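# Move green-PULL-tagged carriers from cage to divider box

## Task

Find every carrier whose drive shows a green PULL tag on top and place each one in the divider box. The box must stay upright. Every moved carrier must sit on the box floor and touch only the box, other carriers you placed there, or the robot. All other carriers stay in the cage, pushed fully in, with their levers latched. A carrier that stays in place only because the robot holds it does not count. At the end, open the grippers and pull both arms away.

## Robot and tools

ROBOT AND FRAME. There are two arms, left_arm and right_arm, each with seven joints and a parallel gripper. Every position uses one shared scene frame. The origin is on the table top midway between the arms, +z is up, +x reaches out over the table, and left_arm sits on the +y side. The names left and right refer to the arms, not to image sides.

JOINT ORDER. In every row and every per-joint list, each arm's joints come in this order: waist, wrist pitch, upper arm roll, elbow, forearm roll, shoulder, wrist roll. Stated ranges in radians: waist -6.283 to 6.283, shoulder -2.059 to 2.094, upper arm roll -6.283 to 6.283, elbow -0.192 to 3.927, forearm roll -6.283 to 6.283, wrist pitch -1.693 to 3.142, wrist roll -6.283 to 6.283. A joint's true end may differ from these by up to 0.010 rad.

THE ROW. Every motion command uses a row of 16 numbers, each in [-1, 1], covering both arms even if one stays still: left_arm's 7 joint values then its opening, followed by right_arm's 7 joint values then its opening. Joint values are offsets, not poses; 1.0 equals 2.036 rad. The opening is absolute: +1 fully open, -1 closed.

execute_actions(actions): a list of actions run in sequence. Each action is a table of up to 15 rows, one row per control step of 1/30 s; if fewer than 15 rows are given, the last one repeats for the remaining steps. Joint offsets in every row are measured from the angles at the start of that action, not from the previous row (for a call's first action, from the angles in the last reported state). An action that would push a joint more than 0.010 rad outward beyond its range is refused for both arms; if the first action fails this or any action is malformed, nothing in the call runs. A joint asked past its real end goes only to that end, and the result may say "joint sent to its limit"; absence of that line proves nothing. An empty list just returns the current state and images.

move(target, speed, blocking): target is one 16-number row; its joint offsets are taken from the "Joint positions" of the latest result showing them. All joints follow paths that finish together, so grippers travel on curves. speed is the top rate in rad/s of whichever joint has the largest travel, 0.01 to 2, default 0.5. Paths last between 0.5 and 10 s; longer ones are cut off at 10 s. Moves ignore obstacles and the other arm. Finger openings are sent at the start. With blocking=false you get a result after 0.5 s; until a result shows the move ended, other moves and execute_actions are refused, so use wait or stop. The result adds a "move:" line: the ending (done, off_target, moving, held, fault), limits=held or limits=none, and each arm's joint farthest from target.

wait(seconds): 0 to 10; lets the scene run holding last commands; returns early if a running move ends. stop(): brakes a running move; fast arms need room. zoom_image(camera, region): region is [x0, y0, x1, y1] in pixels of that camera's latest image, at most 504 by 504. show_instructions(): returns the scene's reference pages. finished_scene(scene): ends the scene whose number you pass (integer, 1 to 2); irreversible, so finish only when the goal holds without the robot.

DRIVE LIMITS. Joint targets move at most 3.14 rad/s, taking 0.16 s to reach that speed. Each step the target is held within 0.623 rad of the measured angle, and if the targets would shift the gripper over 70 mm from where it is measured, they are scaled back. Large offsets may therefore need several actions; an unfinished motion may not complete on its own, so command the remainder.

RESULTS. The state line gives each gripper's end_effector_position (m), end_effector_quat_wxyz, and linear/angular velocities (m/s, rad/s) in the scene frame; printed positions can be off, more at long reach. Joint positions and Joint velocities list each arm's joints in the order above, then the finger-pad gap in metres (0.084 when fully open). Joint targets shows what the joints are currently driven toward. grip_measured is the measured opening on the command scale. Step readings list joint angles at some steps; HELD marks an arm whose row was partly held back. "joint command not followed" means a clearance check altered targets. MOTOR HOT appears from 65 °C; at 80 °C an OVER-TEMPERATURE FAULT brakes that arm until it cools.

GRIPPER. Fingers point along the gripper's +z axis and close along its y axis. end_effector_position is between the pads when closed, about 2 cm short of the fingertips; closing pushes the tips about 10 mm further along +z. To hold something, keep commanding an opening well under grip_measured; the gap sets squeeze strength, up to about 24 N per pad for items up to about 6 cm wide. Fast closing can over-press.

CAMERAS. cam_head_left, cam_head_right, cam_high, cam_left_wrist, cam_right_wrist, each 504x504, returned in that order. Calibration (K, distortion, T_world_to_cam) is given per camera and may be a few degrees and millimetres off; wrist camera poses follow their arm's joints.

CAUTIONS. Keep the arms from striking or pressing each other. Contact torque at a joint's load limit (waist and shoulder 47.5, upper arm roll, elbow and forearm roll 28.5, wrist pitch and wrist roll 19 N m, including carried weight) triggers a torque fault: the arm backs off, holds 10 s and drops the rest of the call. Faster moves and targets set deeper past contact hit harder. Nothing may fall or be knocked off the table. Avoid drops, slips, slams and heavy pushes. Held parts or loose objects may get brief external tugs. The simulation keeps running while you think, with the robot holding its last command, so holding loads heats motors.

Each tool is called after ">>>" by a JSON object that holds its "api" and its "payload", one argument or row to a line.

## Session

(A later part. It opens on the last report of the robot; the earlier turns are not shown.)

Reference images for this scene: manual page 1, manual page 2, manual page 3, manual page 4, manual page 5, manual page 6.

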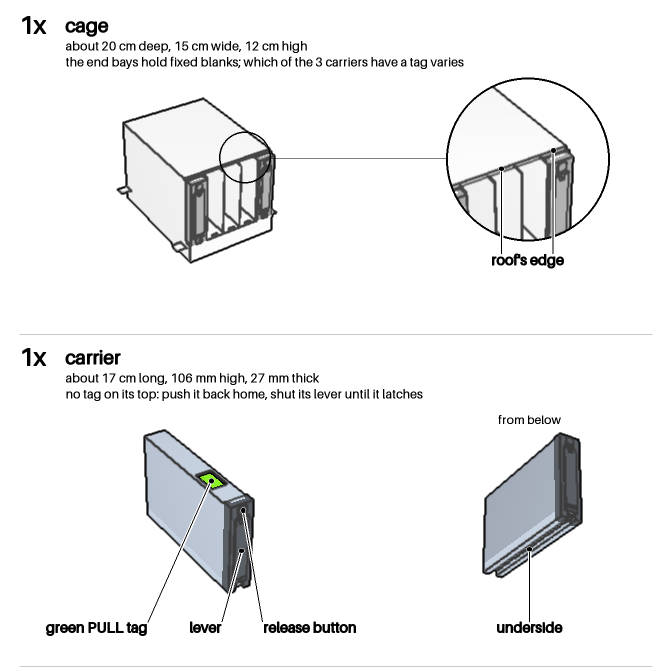

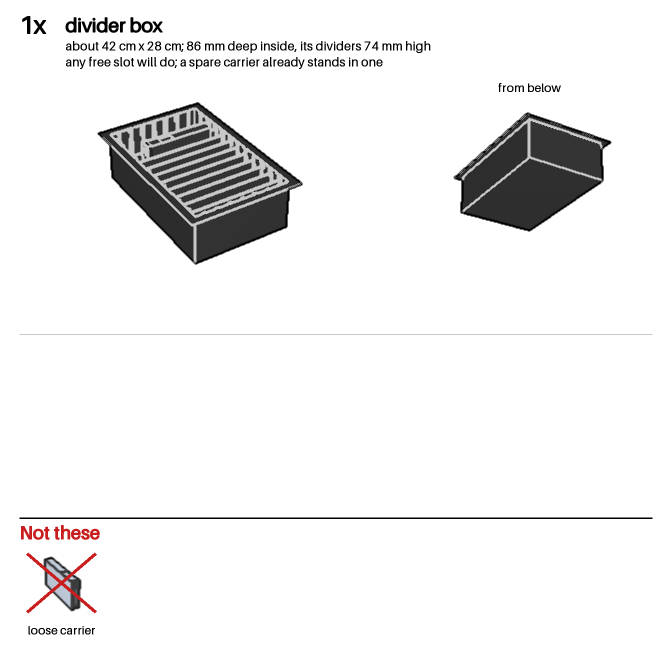

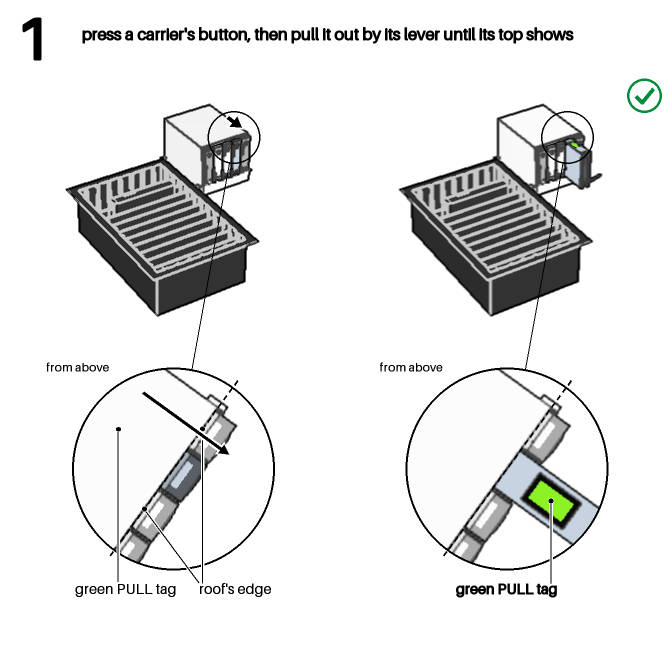

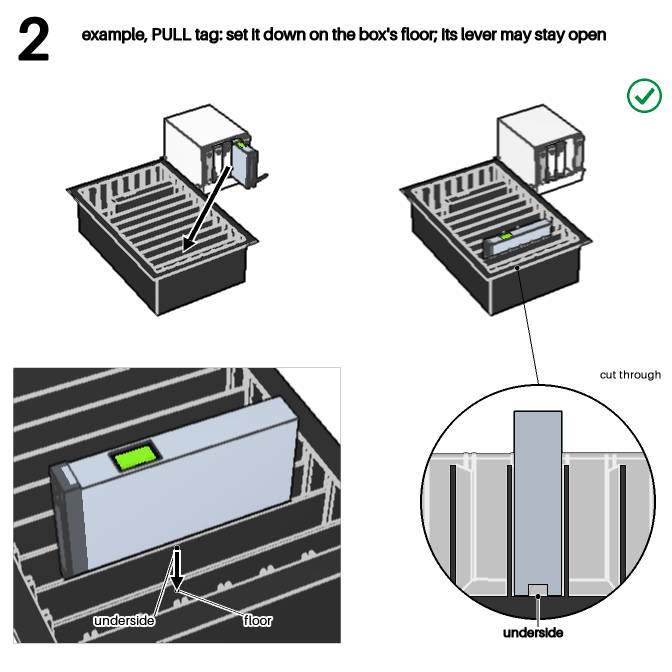

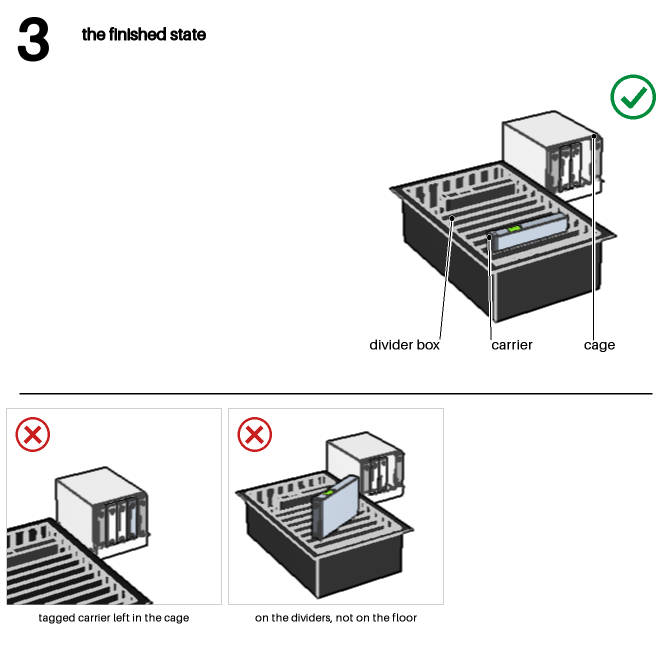

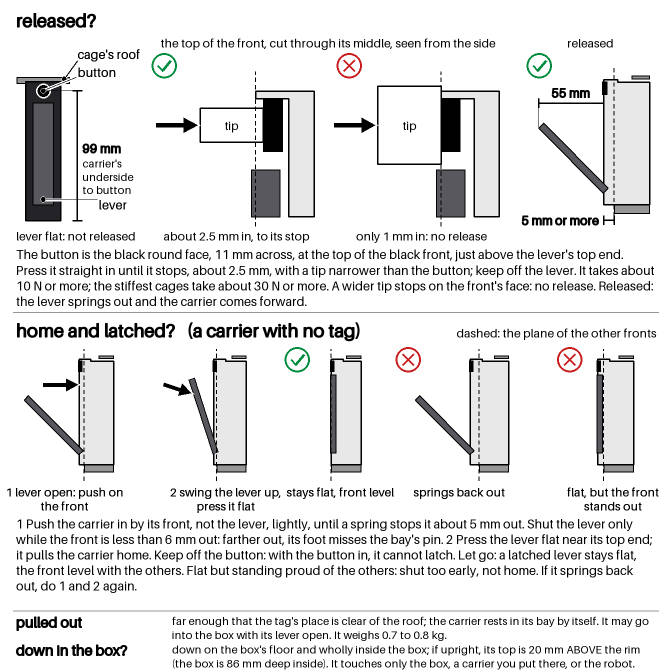

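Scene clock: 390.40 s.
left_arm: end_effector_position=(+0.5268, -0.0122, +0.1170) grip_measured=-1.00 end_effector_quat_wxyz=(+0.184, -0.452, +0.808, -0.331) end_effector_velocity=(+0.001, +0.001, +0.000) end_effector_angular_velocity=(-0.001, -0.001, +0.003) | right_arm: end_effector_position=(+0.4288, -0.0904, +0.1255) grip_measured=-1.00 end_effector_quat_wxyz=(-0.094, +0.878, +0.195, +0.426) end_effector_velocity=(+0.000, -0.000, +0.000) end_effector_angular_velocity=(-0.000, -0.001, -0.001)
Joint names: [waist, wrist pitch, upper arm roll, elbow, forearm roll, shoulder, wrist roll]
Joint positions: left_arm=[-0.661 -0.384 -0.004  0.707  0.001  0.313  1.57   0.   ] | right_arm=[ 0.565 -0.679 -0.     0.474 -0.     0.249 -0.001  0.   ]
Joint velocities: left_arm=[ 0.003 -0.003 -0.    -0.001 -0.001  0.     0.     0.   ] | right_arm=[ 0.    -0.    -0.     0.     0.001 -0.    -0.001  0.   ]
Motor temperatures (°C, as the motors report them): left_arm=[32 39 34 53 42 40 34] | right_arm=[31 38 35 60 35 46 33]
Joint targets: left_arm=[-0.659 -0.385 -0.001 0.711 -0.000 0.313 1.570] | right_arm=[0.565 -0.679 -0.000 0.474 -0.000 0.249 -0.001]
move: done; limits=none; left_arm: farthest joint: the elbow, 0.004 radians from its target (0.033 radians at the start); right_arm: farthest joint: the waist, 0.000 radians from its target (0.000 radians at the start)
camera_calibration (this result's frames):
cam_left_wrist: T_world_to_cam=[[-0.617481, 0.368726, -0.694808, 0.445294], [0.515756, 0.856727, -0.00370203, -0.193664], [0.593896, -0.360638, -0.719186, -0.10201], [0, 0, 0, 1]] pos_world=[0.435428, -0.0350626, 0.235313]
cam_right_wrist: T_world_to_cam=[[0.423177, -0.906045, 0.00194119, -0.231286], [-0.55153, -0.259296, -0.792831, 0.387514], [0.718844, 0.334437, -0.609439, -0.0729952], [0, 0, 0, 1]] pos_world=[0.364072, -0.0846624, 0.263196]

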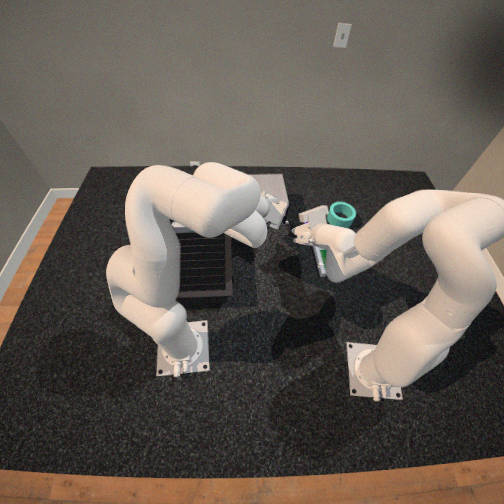

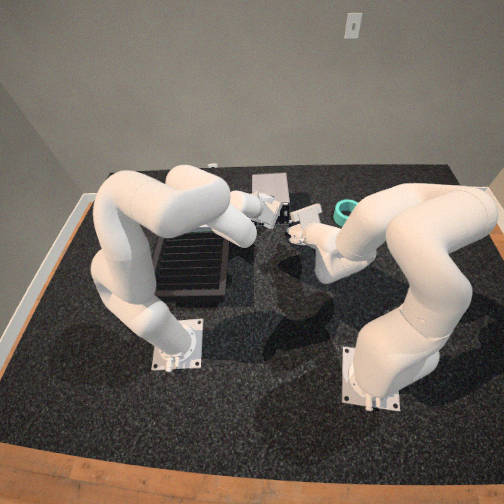

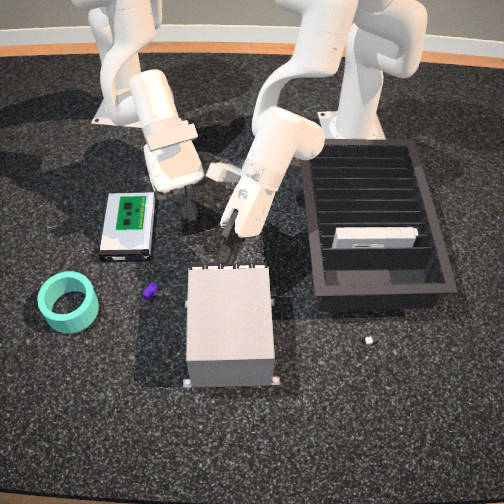

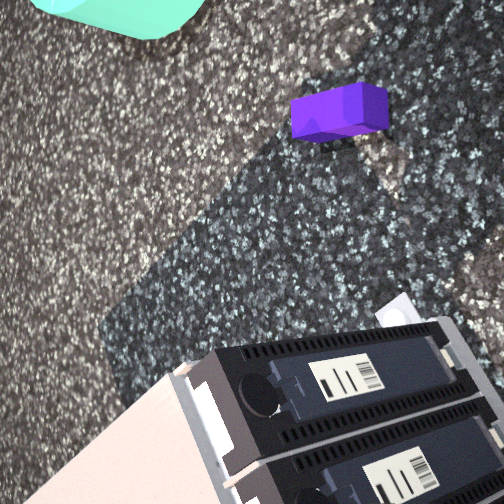

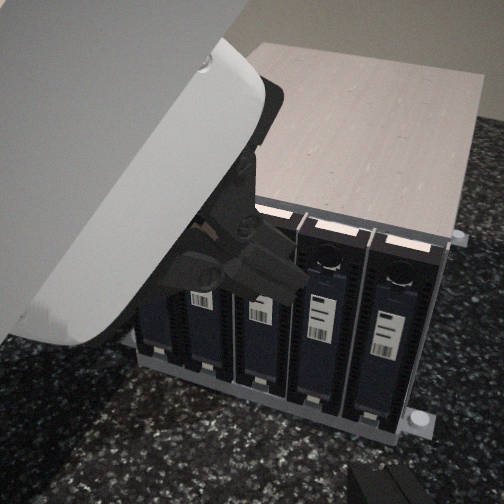

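>>> {"api": "move", "payload": {
  "target": [0.0025,0.0013,0,0.0064,0,0.0026,0,-1, 0,0,0,0,0,0,0,-1],
  "speed": 0.02
}}

>>> {"api": "move", "payload": {
  "target": [-0.008,-0.009,0.002,-0.022,0,-0.013,0,-1, 0,0,0,0,0,0,0,-1],
  "speed": 0.08
}}

>>> {"api": "zoom_image", "payload": {
  "camera": "cam_right_wrist",
  "region": [180, 180, 420, 360]
}}

Scene clock: 394.30 s.
left_arm: end_effector_position=(+0.5283, -0.0119, +0.1153) grip_measured=-1.00 end_effector_quat_wxyz=(+0.183, -0.453, +0.808, -0.330) end_effector_velocity=(+0.000, +0.000, +0.000) end_effector_angular_velocity=(-0.000, -0.001, +0.001) | right_arm: end_effector_position=(+0.4288, -0.0904, +0.1255) grip_measured=-1.00 end_effector_quat_wxyz=(-0.094, +0.878, +0.195, +0.426) end_effector_velocity=(+0.000, +0.000, +0.000) end_effector_angular_velocity=(-0.001, -0.001, +0.002)
Joint names: [waist, wrist pitch, upper arm roll, elbow, forearm roll, shoulder, wrist roll]
Joint positions: left_arm=[-0.656 -0.381 -0.008  0.713  0.001  0.319  1.57   0.   ] | right_arm=[ 0.565 -0.679 -0.     0.474 -0.     0.249 -0.001  0.   ]
Joint velocities: left_arm=[ 0.    -0.     0.    -0.001  0.    -0.001 -0.     0.   ] | right_arm=[-0.001  0.     0.     0.    -0.002  0.    -0.001  0.   ]
Motor temperatures (°C, as the motors report them): left_arm=[32 40 36 57 42 40 34] | right_arm=[31 38 35 60 35 46 33]
Joint targets: left_arm=[-0.656 -0.381 -0.004 0.720 0.001 0.319 1.570] | right_arm=[0.565 -0.679 -0.000 0.474 -0.000 0.249 -0.001]
move: done; limits=none; left_arm: farthest joint: the elbow, 0.007 radians from its target (0.014 radians at the start); right_arm: farthest joint: the waist, 0.000 radians from its target (0.000 radians at the start)
camera_calibration (this result's frames):
cam_left_wrist: T_world_to_cam=[[-0.620658, 0.36808, -0.692316, 0.44629], [0.514016, 0.857767, -0.00476817, -0.193579], [0.592091, -0.358821, -0.721579, -0.102755], [0, 0, 0, 1]] pos_world=[0.437336, -0.0350947, 0.233905]
cam_right_wrist: T_world_to_cam=[[0.423178, -0.906045, 0.00194111, -0.231286], [-0.55153, -0.259296, -0.792831, 0.387514], [0.718843, 0.334438, -0.609439, -0.0729951], [0, 0, 0, 1]] pos_world=[0.364072, -0.0846623, 0.263196]

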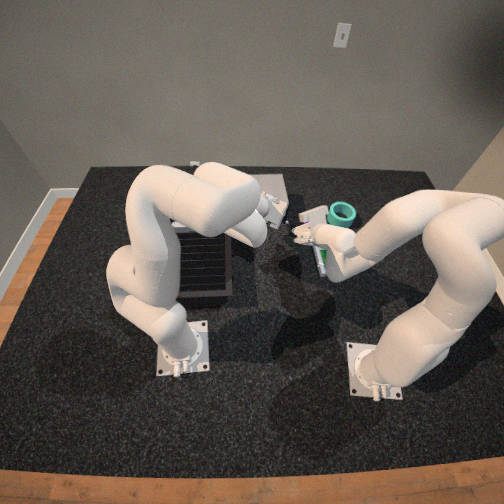

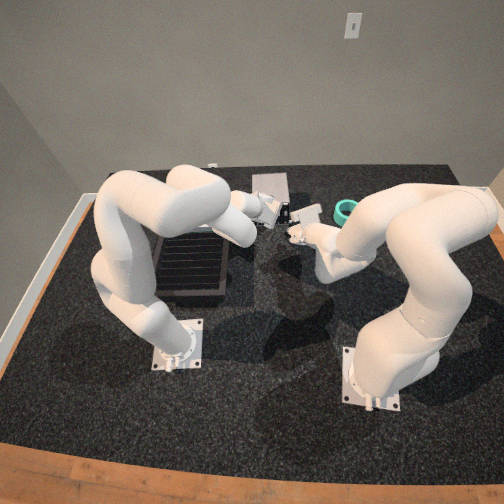

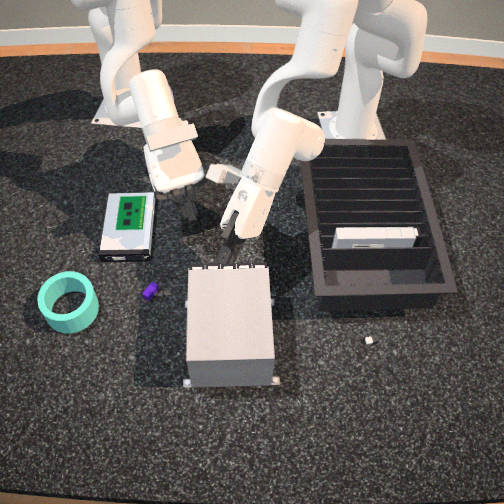

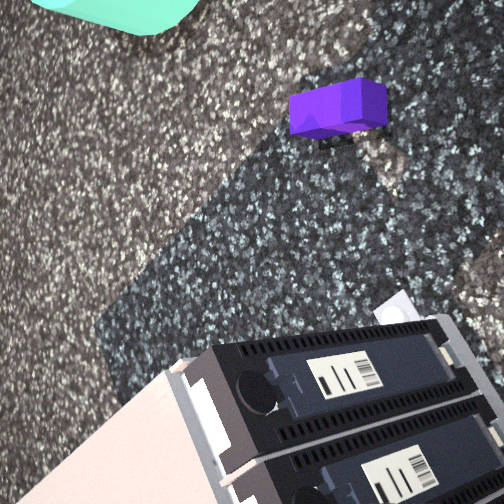

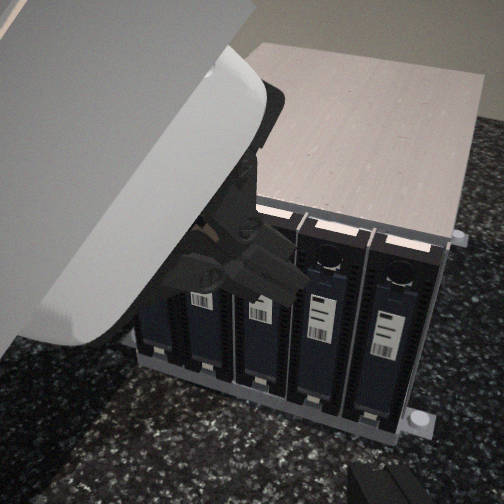

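Scene clock: 395.47 s.
left_arm: end_effector_position=(+0.5146, -0.0112, +0.1156) grip_measured=-1.00 end_effector_quat_wxyz=(+0.182, -0.448, +0.810, -0.331) end_effector_velocity=(-0.002, +0.000, -0.002) end_effector_angular_velocity=(+0.003, +0.004, -0.002) | right_arm: end_effector_position=(+0.4288, -0.0904, +0.1255) grip_measured=-1.00 end_effector_quat_wxyz=(-0.094, +0.878, +0.195, +0.426) end_effector_velocity=(+0.000, +0.000, +0.000) end_effector_angular_velocity=(+0.000, -0.000, +0.000)
Joint names: [waist, wrist pitch, upper arm roll, elbow, forearm roll, shoulder, wrist roll]
Joint positions: left_arm=[-0.672 -0.399 -0.003  0.668  0.001  0.293  1.57   0.   ] | right_arm=[ 0.565 -0.679 -0.     0.474 -0.     0.249 -0.001  0.   ]
Joint velocities: left_arm=[-0.002  0.001  0.001 -0.003  0.001  0.001 -0.     0.   ] | right_arm=[-0.  0.  0.  0. -0. -0.  0.  0.]
Motor temperatures (°C, as the motors report them): left_arm=[32 40 36 57 42 40 34] | right_arm=[31 38 35 60 35 46 33]
Joint targets: left_arm=[-0.672 -0.399 -0.004 0.668 0.001 0.293 1.570] | right_arm=[0.565 -0.679 -0.000 0.474 -0.000 0.249 -0.001]
move: done; limits=none; left_arm: farthest joint: the upper arm roll, 0.001 radians from its target (0.004 radians at the start); right_arm: farthest joint: the waist, 0.000 radians from its target (0.000 radians at the start)
camera_calibration (this result's frames):
cam_left_wrist: T_world_to_cam=[[-0.615217, 0.375976, -0.692929, 0.4351], [0.52421, 0.851582, -0.00336073, -0.192666], [0.588822, -0.365308, -0.720998, -0.0925919], [0, 0, 0, 1]] pos_world=[0.423199, -0.0333408, 0.234087]
cam_right_wrist: T_world_to_cam=[[0.423177, -0.906045, 0.00194115, -0.231286], [-0.55153, -0.259296, -0.792831, 0.387514], [0.718843, 0.334437, -0.609439, -0.0729952], [0, 0, 0, 1]] pos_world=[0.364072, -0.0846624, 0.263196]

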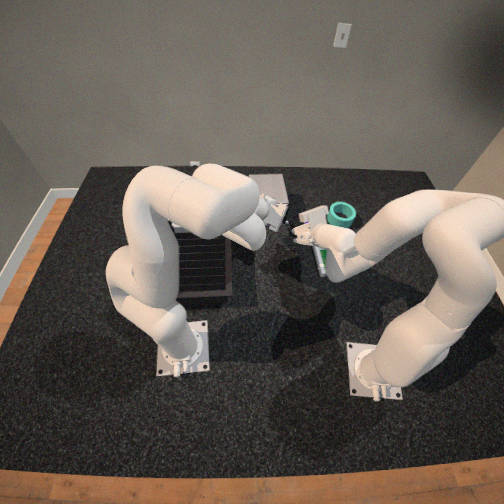

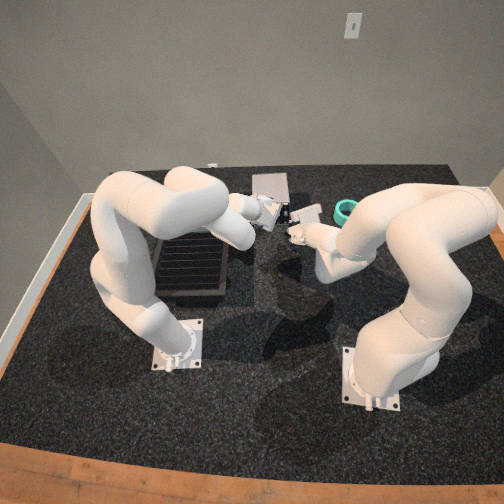

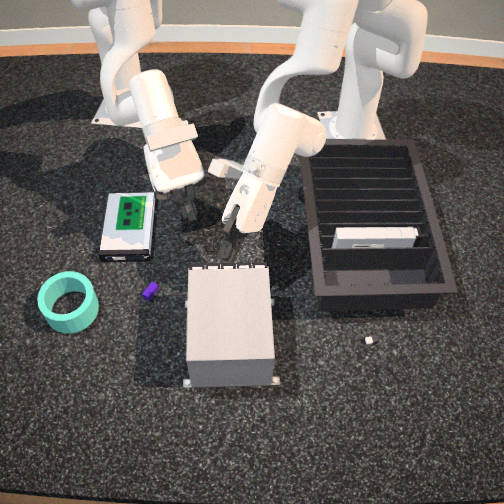

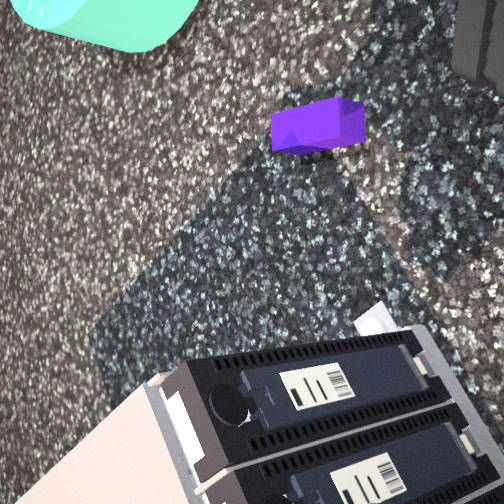

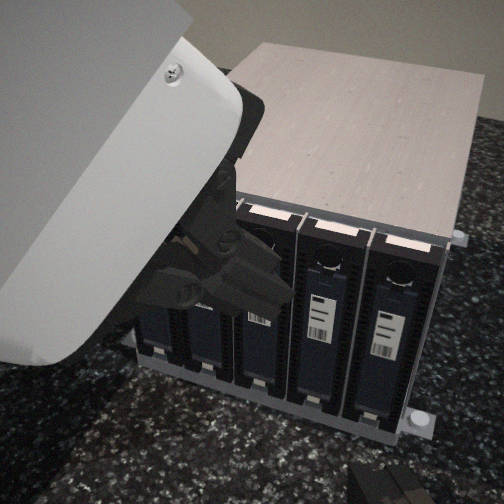

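Region (180, 180, 420, 360) of cam_right_wrist's 504x504 image, scaled by 2.100, with more detail than that image has; it fills the top 378 rows of this view, and the rest is white.

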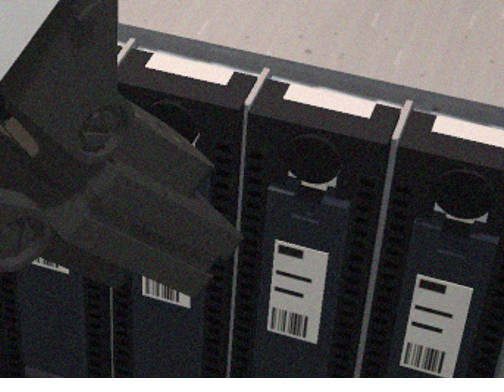

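>>> {"api": "move", "payload": {
  "target": [-0.015,-0.012,0.0015,-0.045,0,-0.034,0,-1, 0,0,0,0,0,0,0,-1],
  "speed": 0.3
}}

Scene clock: 400.33 s.
left_arm: end_effector_position=(+0.4856, -0.0102, +0.1204) grip_measured=-1.00 end_effector_quat_wxyz=(+0.178, -0.436, +0.816, -0.334) end_effector_velocity=(-0.001, +0.000, -0.000) end_effector_angular_velocity=(+0.000, +0.001, -0.000) | right_arm: end_effector_position=(+0.4288, -0.0904, +0.1255) grip_measured=-1.00 end_effector_quat_wxyz=(-0.094, +0.878, +0.195, +0.426) end_effector_velocity=(+0.000, +0.000, +0.000) end_effector_angular_velocity=(+0.000, -0.001, +0.001)
Joint names: [waist, wrist pitch, upper arm roll, elbow, forearm roll, shoulder, wrist roll]
Joint positions: left_arm=[-0.702 -0.424 -0.     0.577  0.001  0.224  1.57   0.   ] | right_arm=[ 0.565 -0.679 -0.     0.474 -0.     0.249 -0.001  0.   ]
Joint velocities: left_arm=[-0.001 -0.     0.001 -0.003  0.    -0.002 -0.     0.   ] | right_arm=[-0.001 -0.     0.     0.001 -0.001 -0.    -0.     0.   ]
Motor temperatures (°C, as the motors report them): left_arm=[32 40 35 56 42 40 34] | right_arm=[31 38 35 60 35 46 33]
Joint targets: left_arm=[-0.702 -0.424 -0.000 0.577 0.001 0.224 1.570] | right_arm=[0.565 -0.679 -0.000 0.474 -0.000 0.249 -0.001]
move: done; limits=none; left_arm: farthest joint: the elbow, 0.001 radians from its target (0.091 radians at the start); right_arm: farthest joint: the waist, 0.000 radians from its target (0.000 radians at the start)
camera_calibration (this result's frames):
cam_left_wrist: T_world_to_cam=[[-0.603164, 0.392431, -0.6944, 0.41469], [0.547366, 0.83689, -0.00249195, -0.189783], [0.580158, -0.381594, -0.719585, -0.0678331], [0, 0, 0, 1]] pos_world=[0.393361, -0.0297942, 0.238676]
cam_right_wrist: T_world_to_cam=[[0.423177, -0.906045, 0.00194101, -0.231286], [-0.55153, -0.259296, -0.792831, 0.387514], [0.718843, 0.334438, -0.609439, -0.0729952], [0, 0, 0, 1]] pos_world=[0.364072, -0.0846623, 0.263196]

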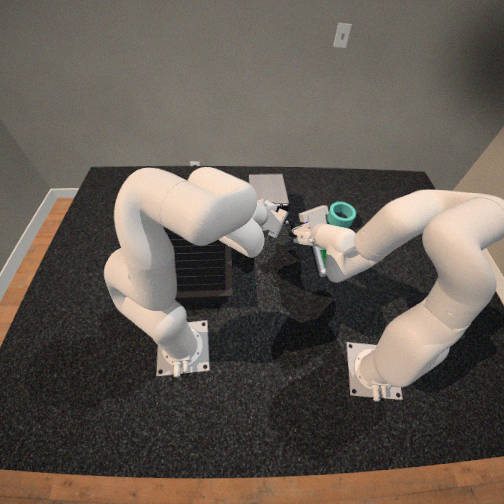

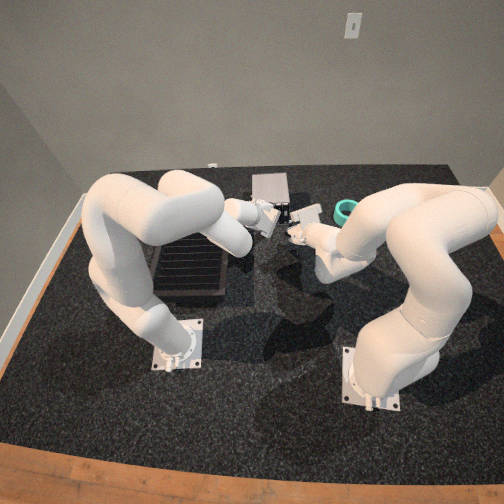

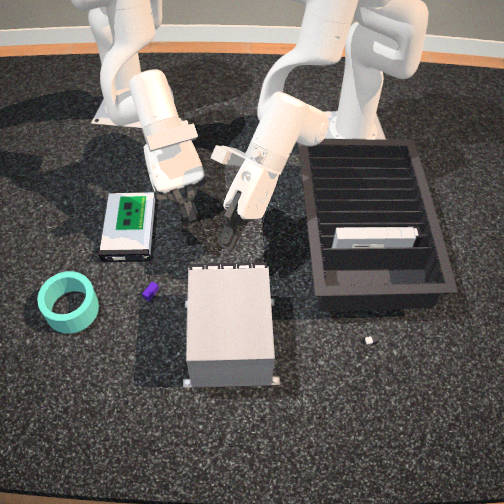

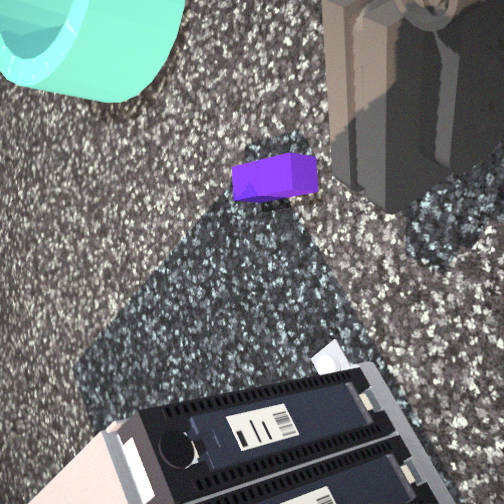

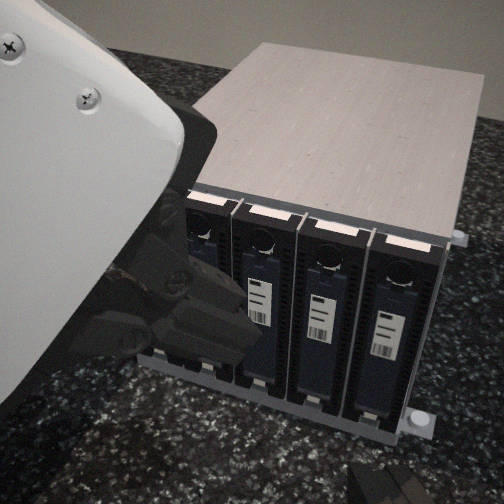

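>>> {"api": "zoom_image", "payload": {
  "camera": "cam_right_wrist",
  "region": [140, 200, 340, 380]
}}

Region (140, 200, 340, 380) of cam_right_wrist's 504x504 image, scaled by 2.520, with more detail than that image has; it fills the top 454 rows of this view, and the rest is white.

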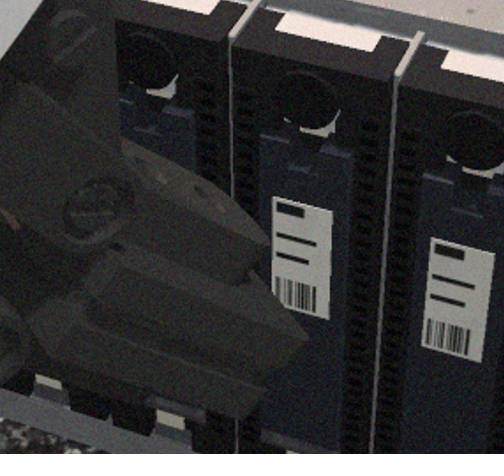

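>>> {"api": "move", "payload": {
  "target": [0.0157,0.0122,0,0.0504,0,0.0338,0,-1, 0,0,0,0,0,0,0,-1],
  "speed": 0.15
}}

>>> {"api": "zoom_image", "payload": {
  "camera": "cam_right_wrist",
  "region": [180, 180, 420, 360]
}}

Scene clock: 431.77 s.
left_arm: end_effector_position=(+0.5192, -0.0117, +0.1200) grip_measured=-1.00 end_effector_quat_wxyz=(+0.185, -0.448, +0.808, -0.334) end_effector_velocity=(+0.002, +0.000, +0.000) end_effector_angular_velocity=(-0.000, -0.001, +0.002) | right_arm: end_effector_position=(+0.4288, -0.0904, +0.1255) grip_measured=-1.00 end_effector_quat_wxyz=(-0.094, +0.878, +0.195, +0.426) end_effector_velocity=(+0.000, -0.000, +0.000) end_effector_angular_velocity=(+0.001, +0.000, -0.002)
Joint names: [waist, wrist pitch, upper arm roll, elbow, forearm roll, shoulder, wrist roll]
Joint positions: left_arm=[-0.671 -0.399 -0.001  0.678  0.001  0.292  1.57   0.   ] | right_arm=[ 0.565 -0.679 -0.     0.474 -0.     0.249 -0.001  0.   ]
Joint velocities: left_arm=[ 0.002  0.001  0.     0.003 -0.     0.002  0.     0.   ] | right_arm=[-0.001 -0.     0.     0.     0.001  0.     0.001  0.   ]
Motor temperatures (°C, as the motors report them): left_arm=[32 39 34 52 42 40 34] | right_arm=[31 39 35 60 35 46 33]
Joint targets: left_arm=[-0.670 -0.399 -0.000 0.680 0.001 0.293 1.570] | right_arm=[0.565 -0.679 -0.000 0.474 -0.000 0.249 -0.001]
move: done; limits=none; left_arm: farthest joint: the waist, 0.001 radians from its target (0.032 radians at the start); right_arm: farthest joint: the waist, 0.000 radians from its target (0.000 radians at the start)
camera_calibration (this result's frames):
cam_left_wrist: T_world_to_cam=[[-0.610369, 0.370727, -0.700008, 0.439474], [0.521394, 0.853312, -0.00270898, -0.193249], [0.596321, -0.366633, -0.71413, -0.0970495], [0, 0, 0, 1]] pos_world=[0.426872, -0.0336047, 0.237806]
cam_right_wrist: T_world_to_cam=[[0.423177, -0.906045, 0.00194096, -0.231286], [-0.55153, -0.259296, -0.792831, 0.387514], [0.718843, 0.334438, -0.609439, -0.0729952], [0, 0, 0, 1]] pos_world=[0.364072, -0.0846624, 0.263196]

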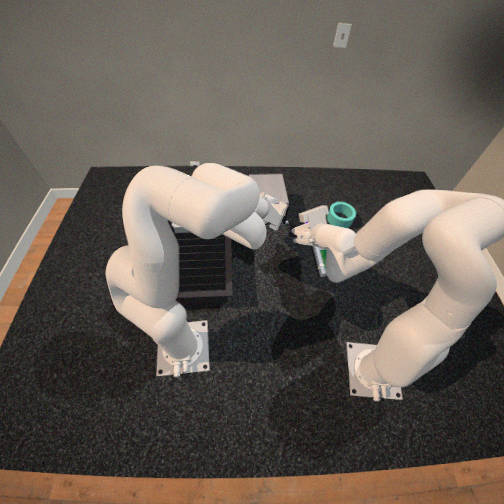

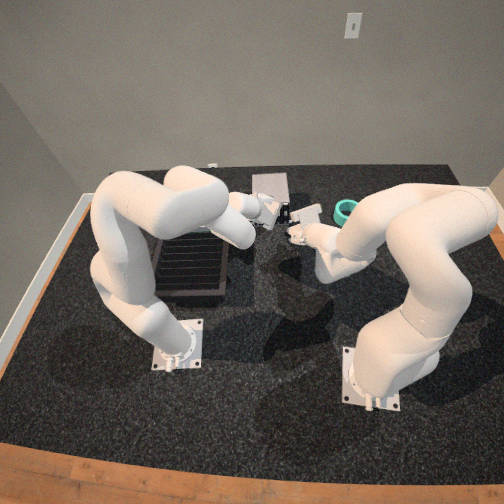

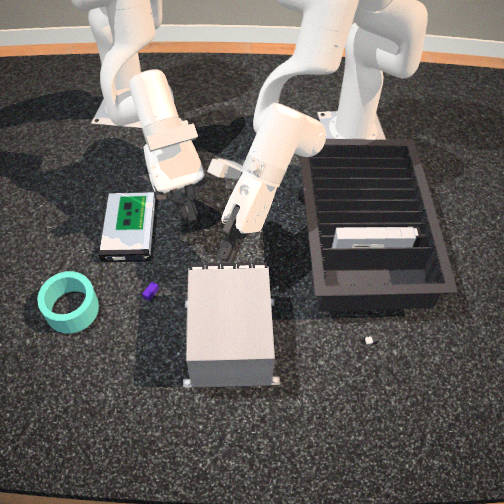

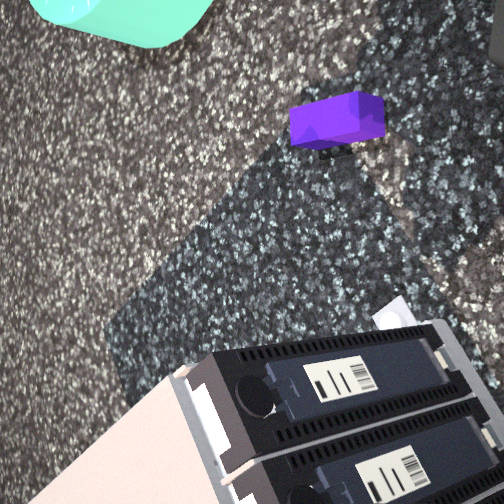

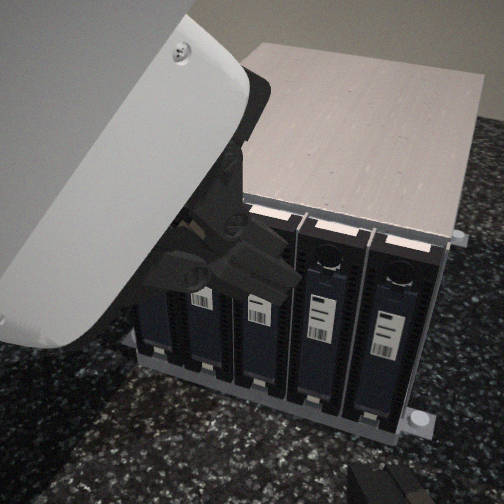

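Region (180, 180, 420, 360) of cam_right_wrist's 504x504 image, scaled by 2.100, with more detail than that image has; it fills the top 378 rows of this view, and the rest is white.

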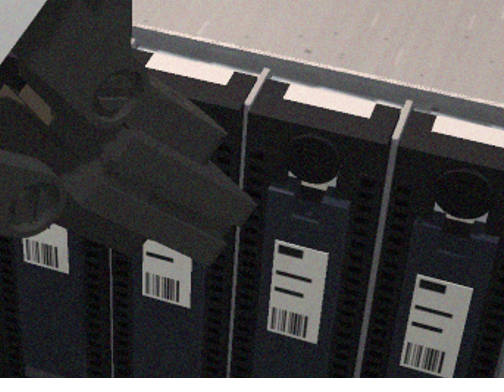

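>>> {"api": "execute_actions", "payload": {
  "actions": []
}}

Scene clock: 448.17 s.
left_arm: end_effector_position=(+0.5199, -0.0114, +0.1204) grip_measured=-1.00 end_effector_quat_wxyz=(+0.186, -0.448, +0.808, -0.335) end_effector_velocity=(+0.000, +0.000, -0.000) end_effector_angular_velocity=(+0.001, +0.002, +0.001) | right_arm: end_effector_position=(+0.4288, -0.0904, +0.1255) grip_measured=-1.00 end_effector_quat_wxyz=(-0.094, +0.878, +0.195, +0.426) end_effector_velocity=(-0.001, +0.001, -0.000) end_effector_angular_velocity=(-0.001, +0.001, +0.002)
Joint names: [waist, wrist pitch, upper arm roll, elbow, forearm roll, shoulder, wrist roll]
Joint positions: left_arm=[-0.67  -0.399 -0.     0.679  0.001  0.293  1.57   0.   ] | right_arm=[ 0.565 -0.679 -0.     0.474 -0.     0.249 -0.001  0.   ]
Joint velocities: left_arm=[ 0.001  0.002 -0.     0.     0.    -0.    -0.     0.   ] | right_arm=[ 0.001  0.     0.    -0.001 -0.001 -0.     0.     0.   ]
Motor temperatures (°C, as the motors report them): left_arm=[32 40 34 54 42 40 34] | right_arm=[31 39 35 60 35 46 33]
Joint targets: left_arm=[-0.670 -0.399 -0.000 0.680 0.001 0.293 1.570] | right_arm=[0.565 -0.679 -0.000 0.474 -0.000 0.249 -0.001]
camera_calibration (this result's frames):
cam_left_wrist: T_world_to_cam=[[-0.610114, 0.369707, -0.700769, 0.440021], [0.520406, 0.853915, -0.00258157, -0.193374], [0.597443, -0.36626, -0.713383, -0.0977565], [0, 0, 0, 1]] pos_world=[0.4275, -0.0333578, 0.238116]
cam_right_wrist: T_world_to_cam=[[0.423178, -0.906045, 0.00194106, -0.231286], [-0.55153, -0.259296, -0.792831, 0.387514], [0.718843, 0.334438, -0.609439, -0.0729951], [0, 0, 0, 1]] pos_world=[0.364072, -0.0846623, 0.263196]

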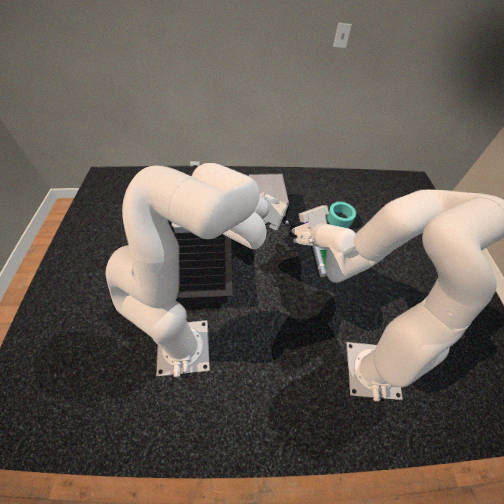

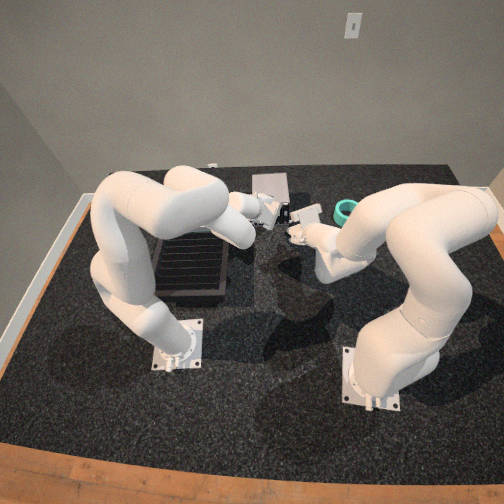

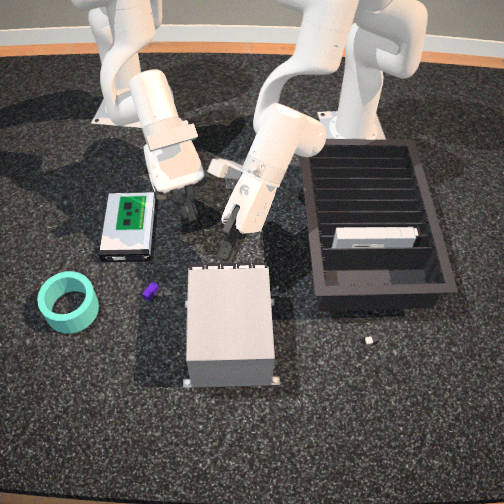

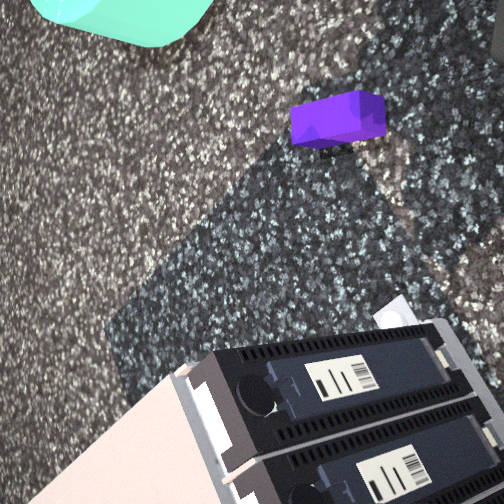

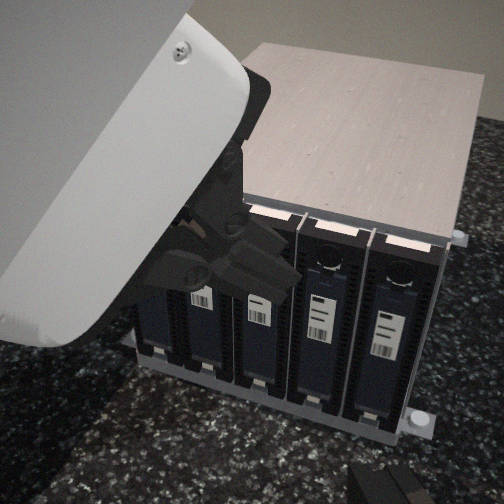

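>>> {"api": "show_instructions", "payload": {

}}

>>> {"api": "zoom_image", "payload": {
  "camera": "cam_right_wrist",
  "region": [150, 130, 450, 360]
}}

Reference images for this scene: manual page 1, manual page 2, manual page 3, manual page 4, manual page 5, manual page 6.

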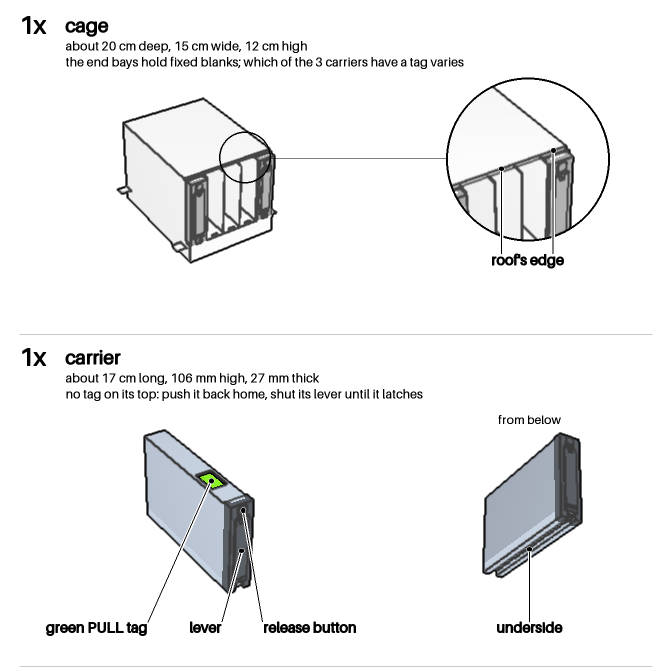

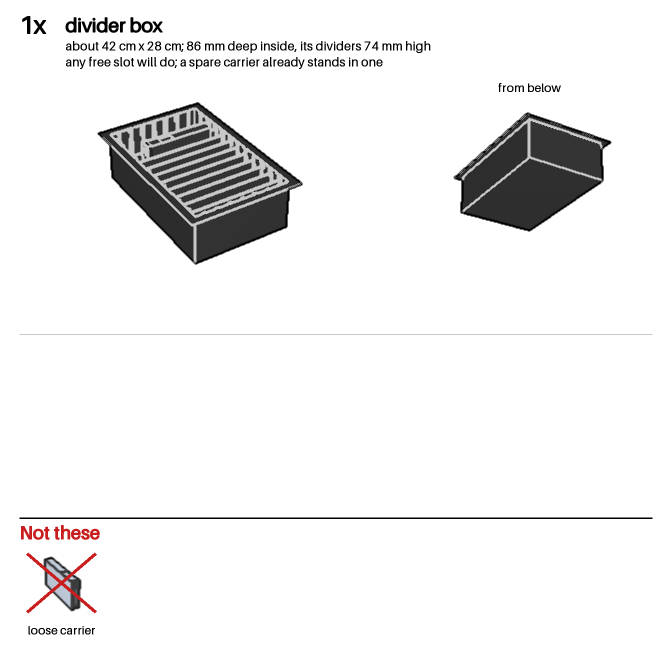

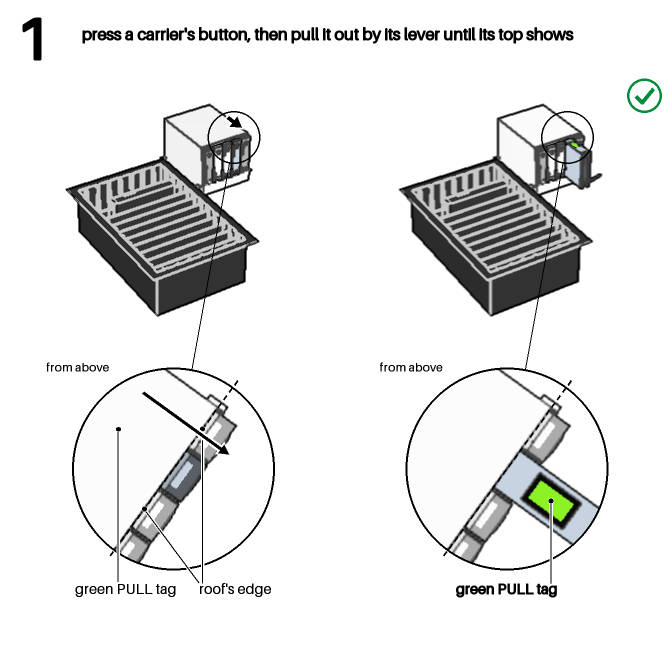

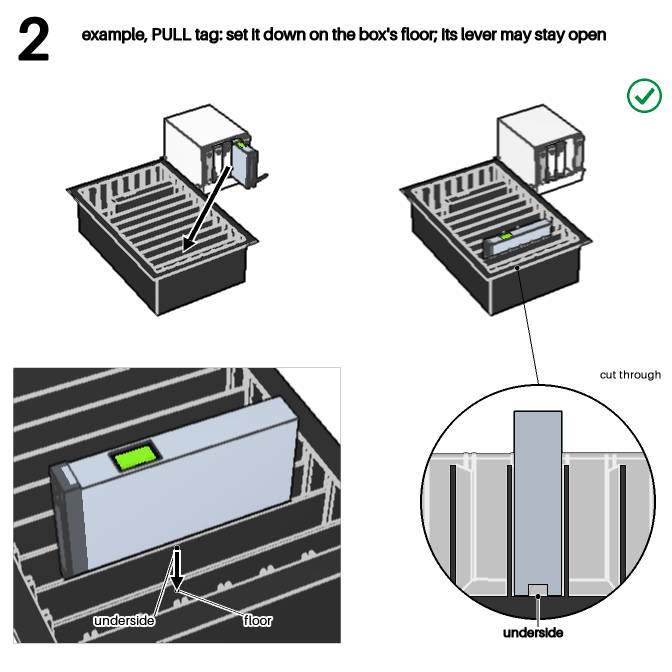

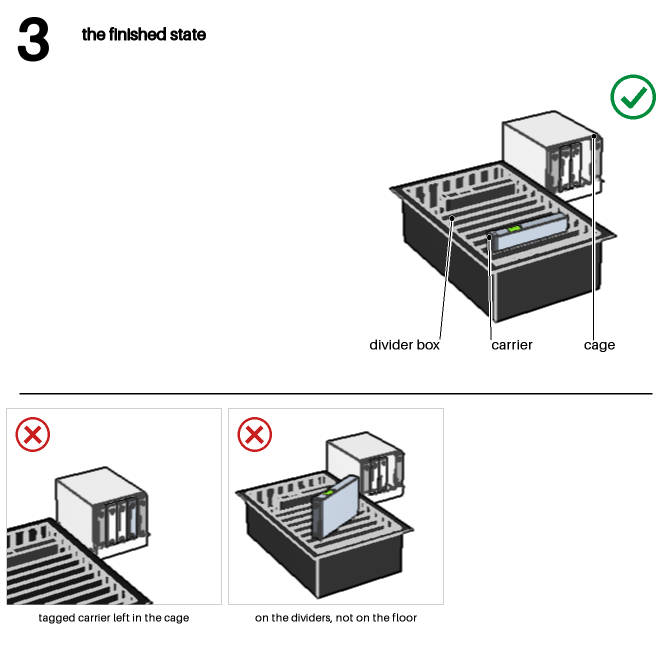

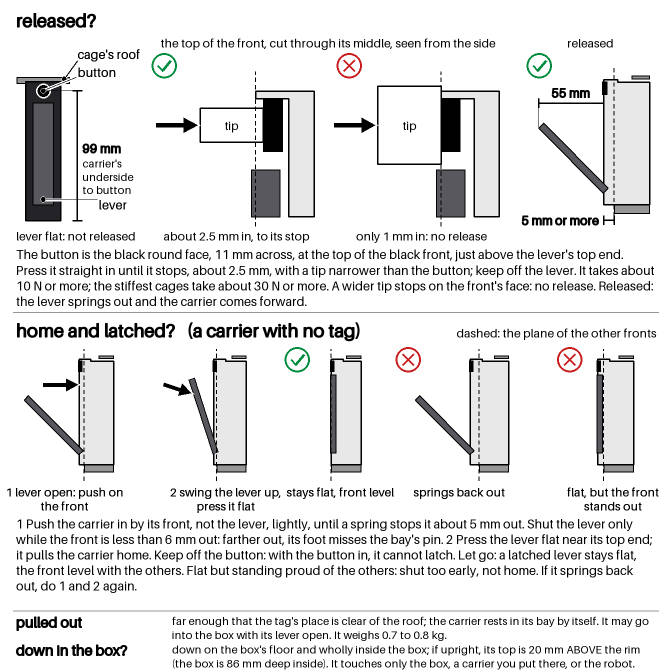

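Region (150, 130, 450, 360) of cam_right_wrist's 504x504 image, scaled by 1.680, with more detail than that image has; it fills the top 386 rows of this view, and the rest is white.

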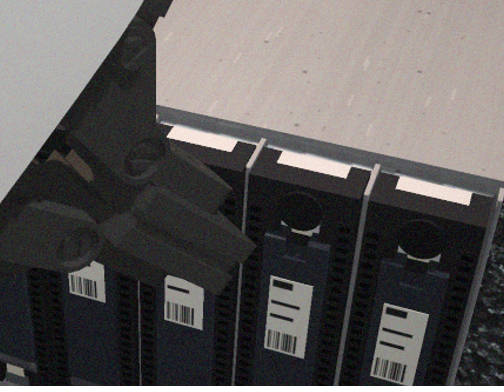

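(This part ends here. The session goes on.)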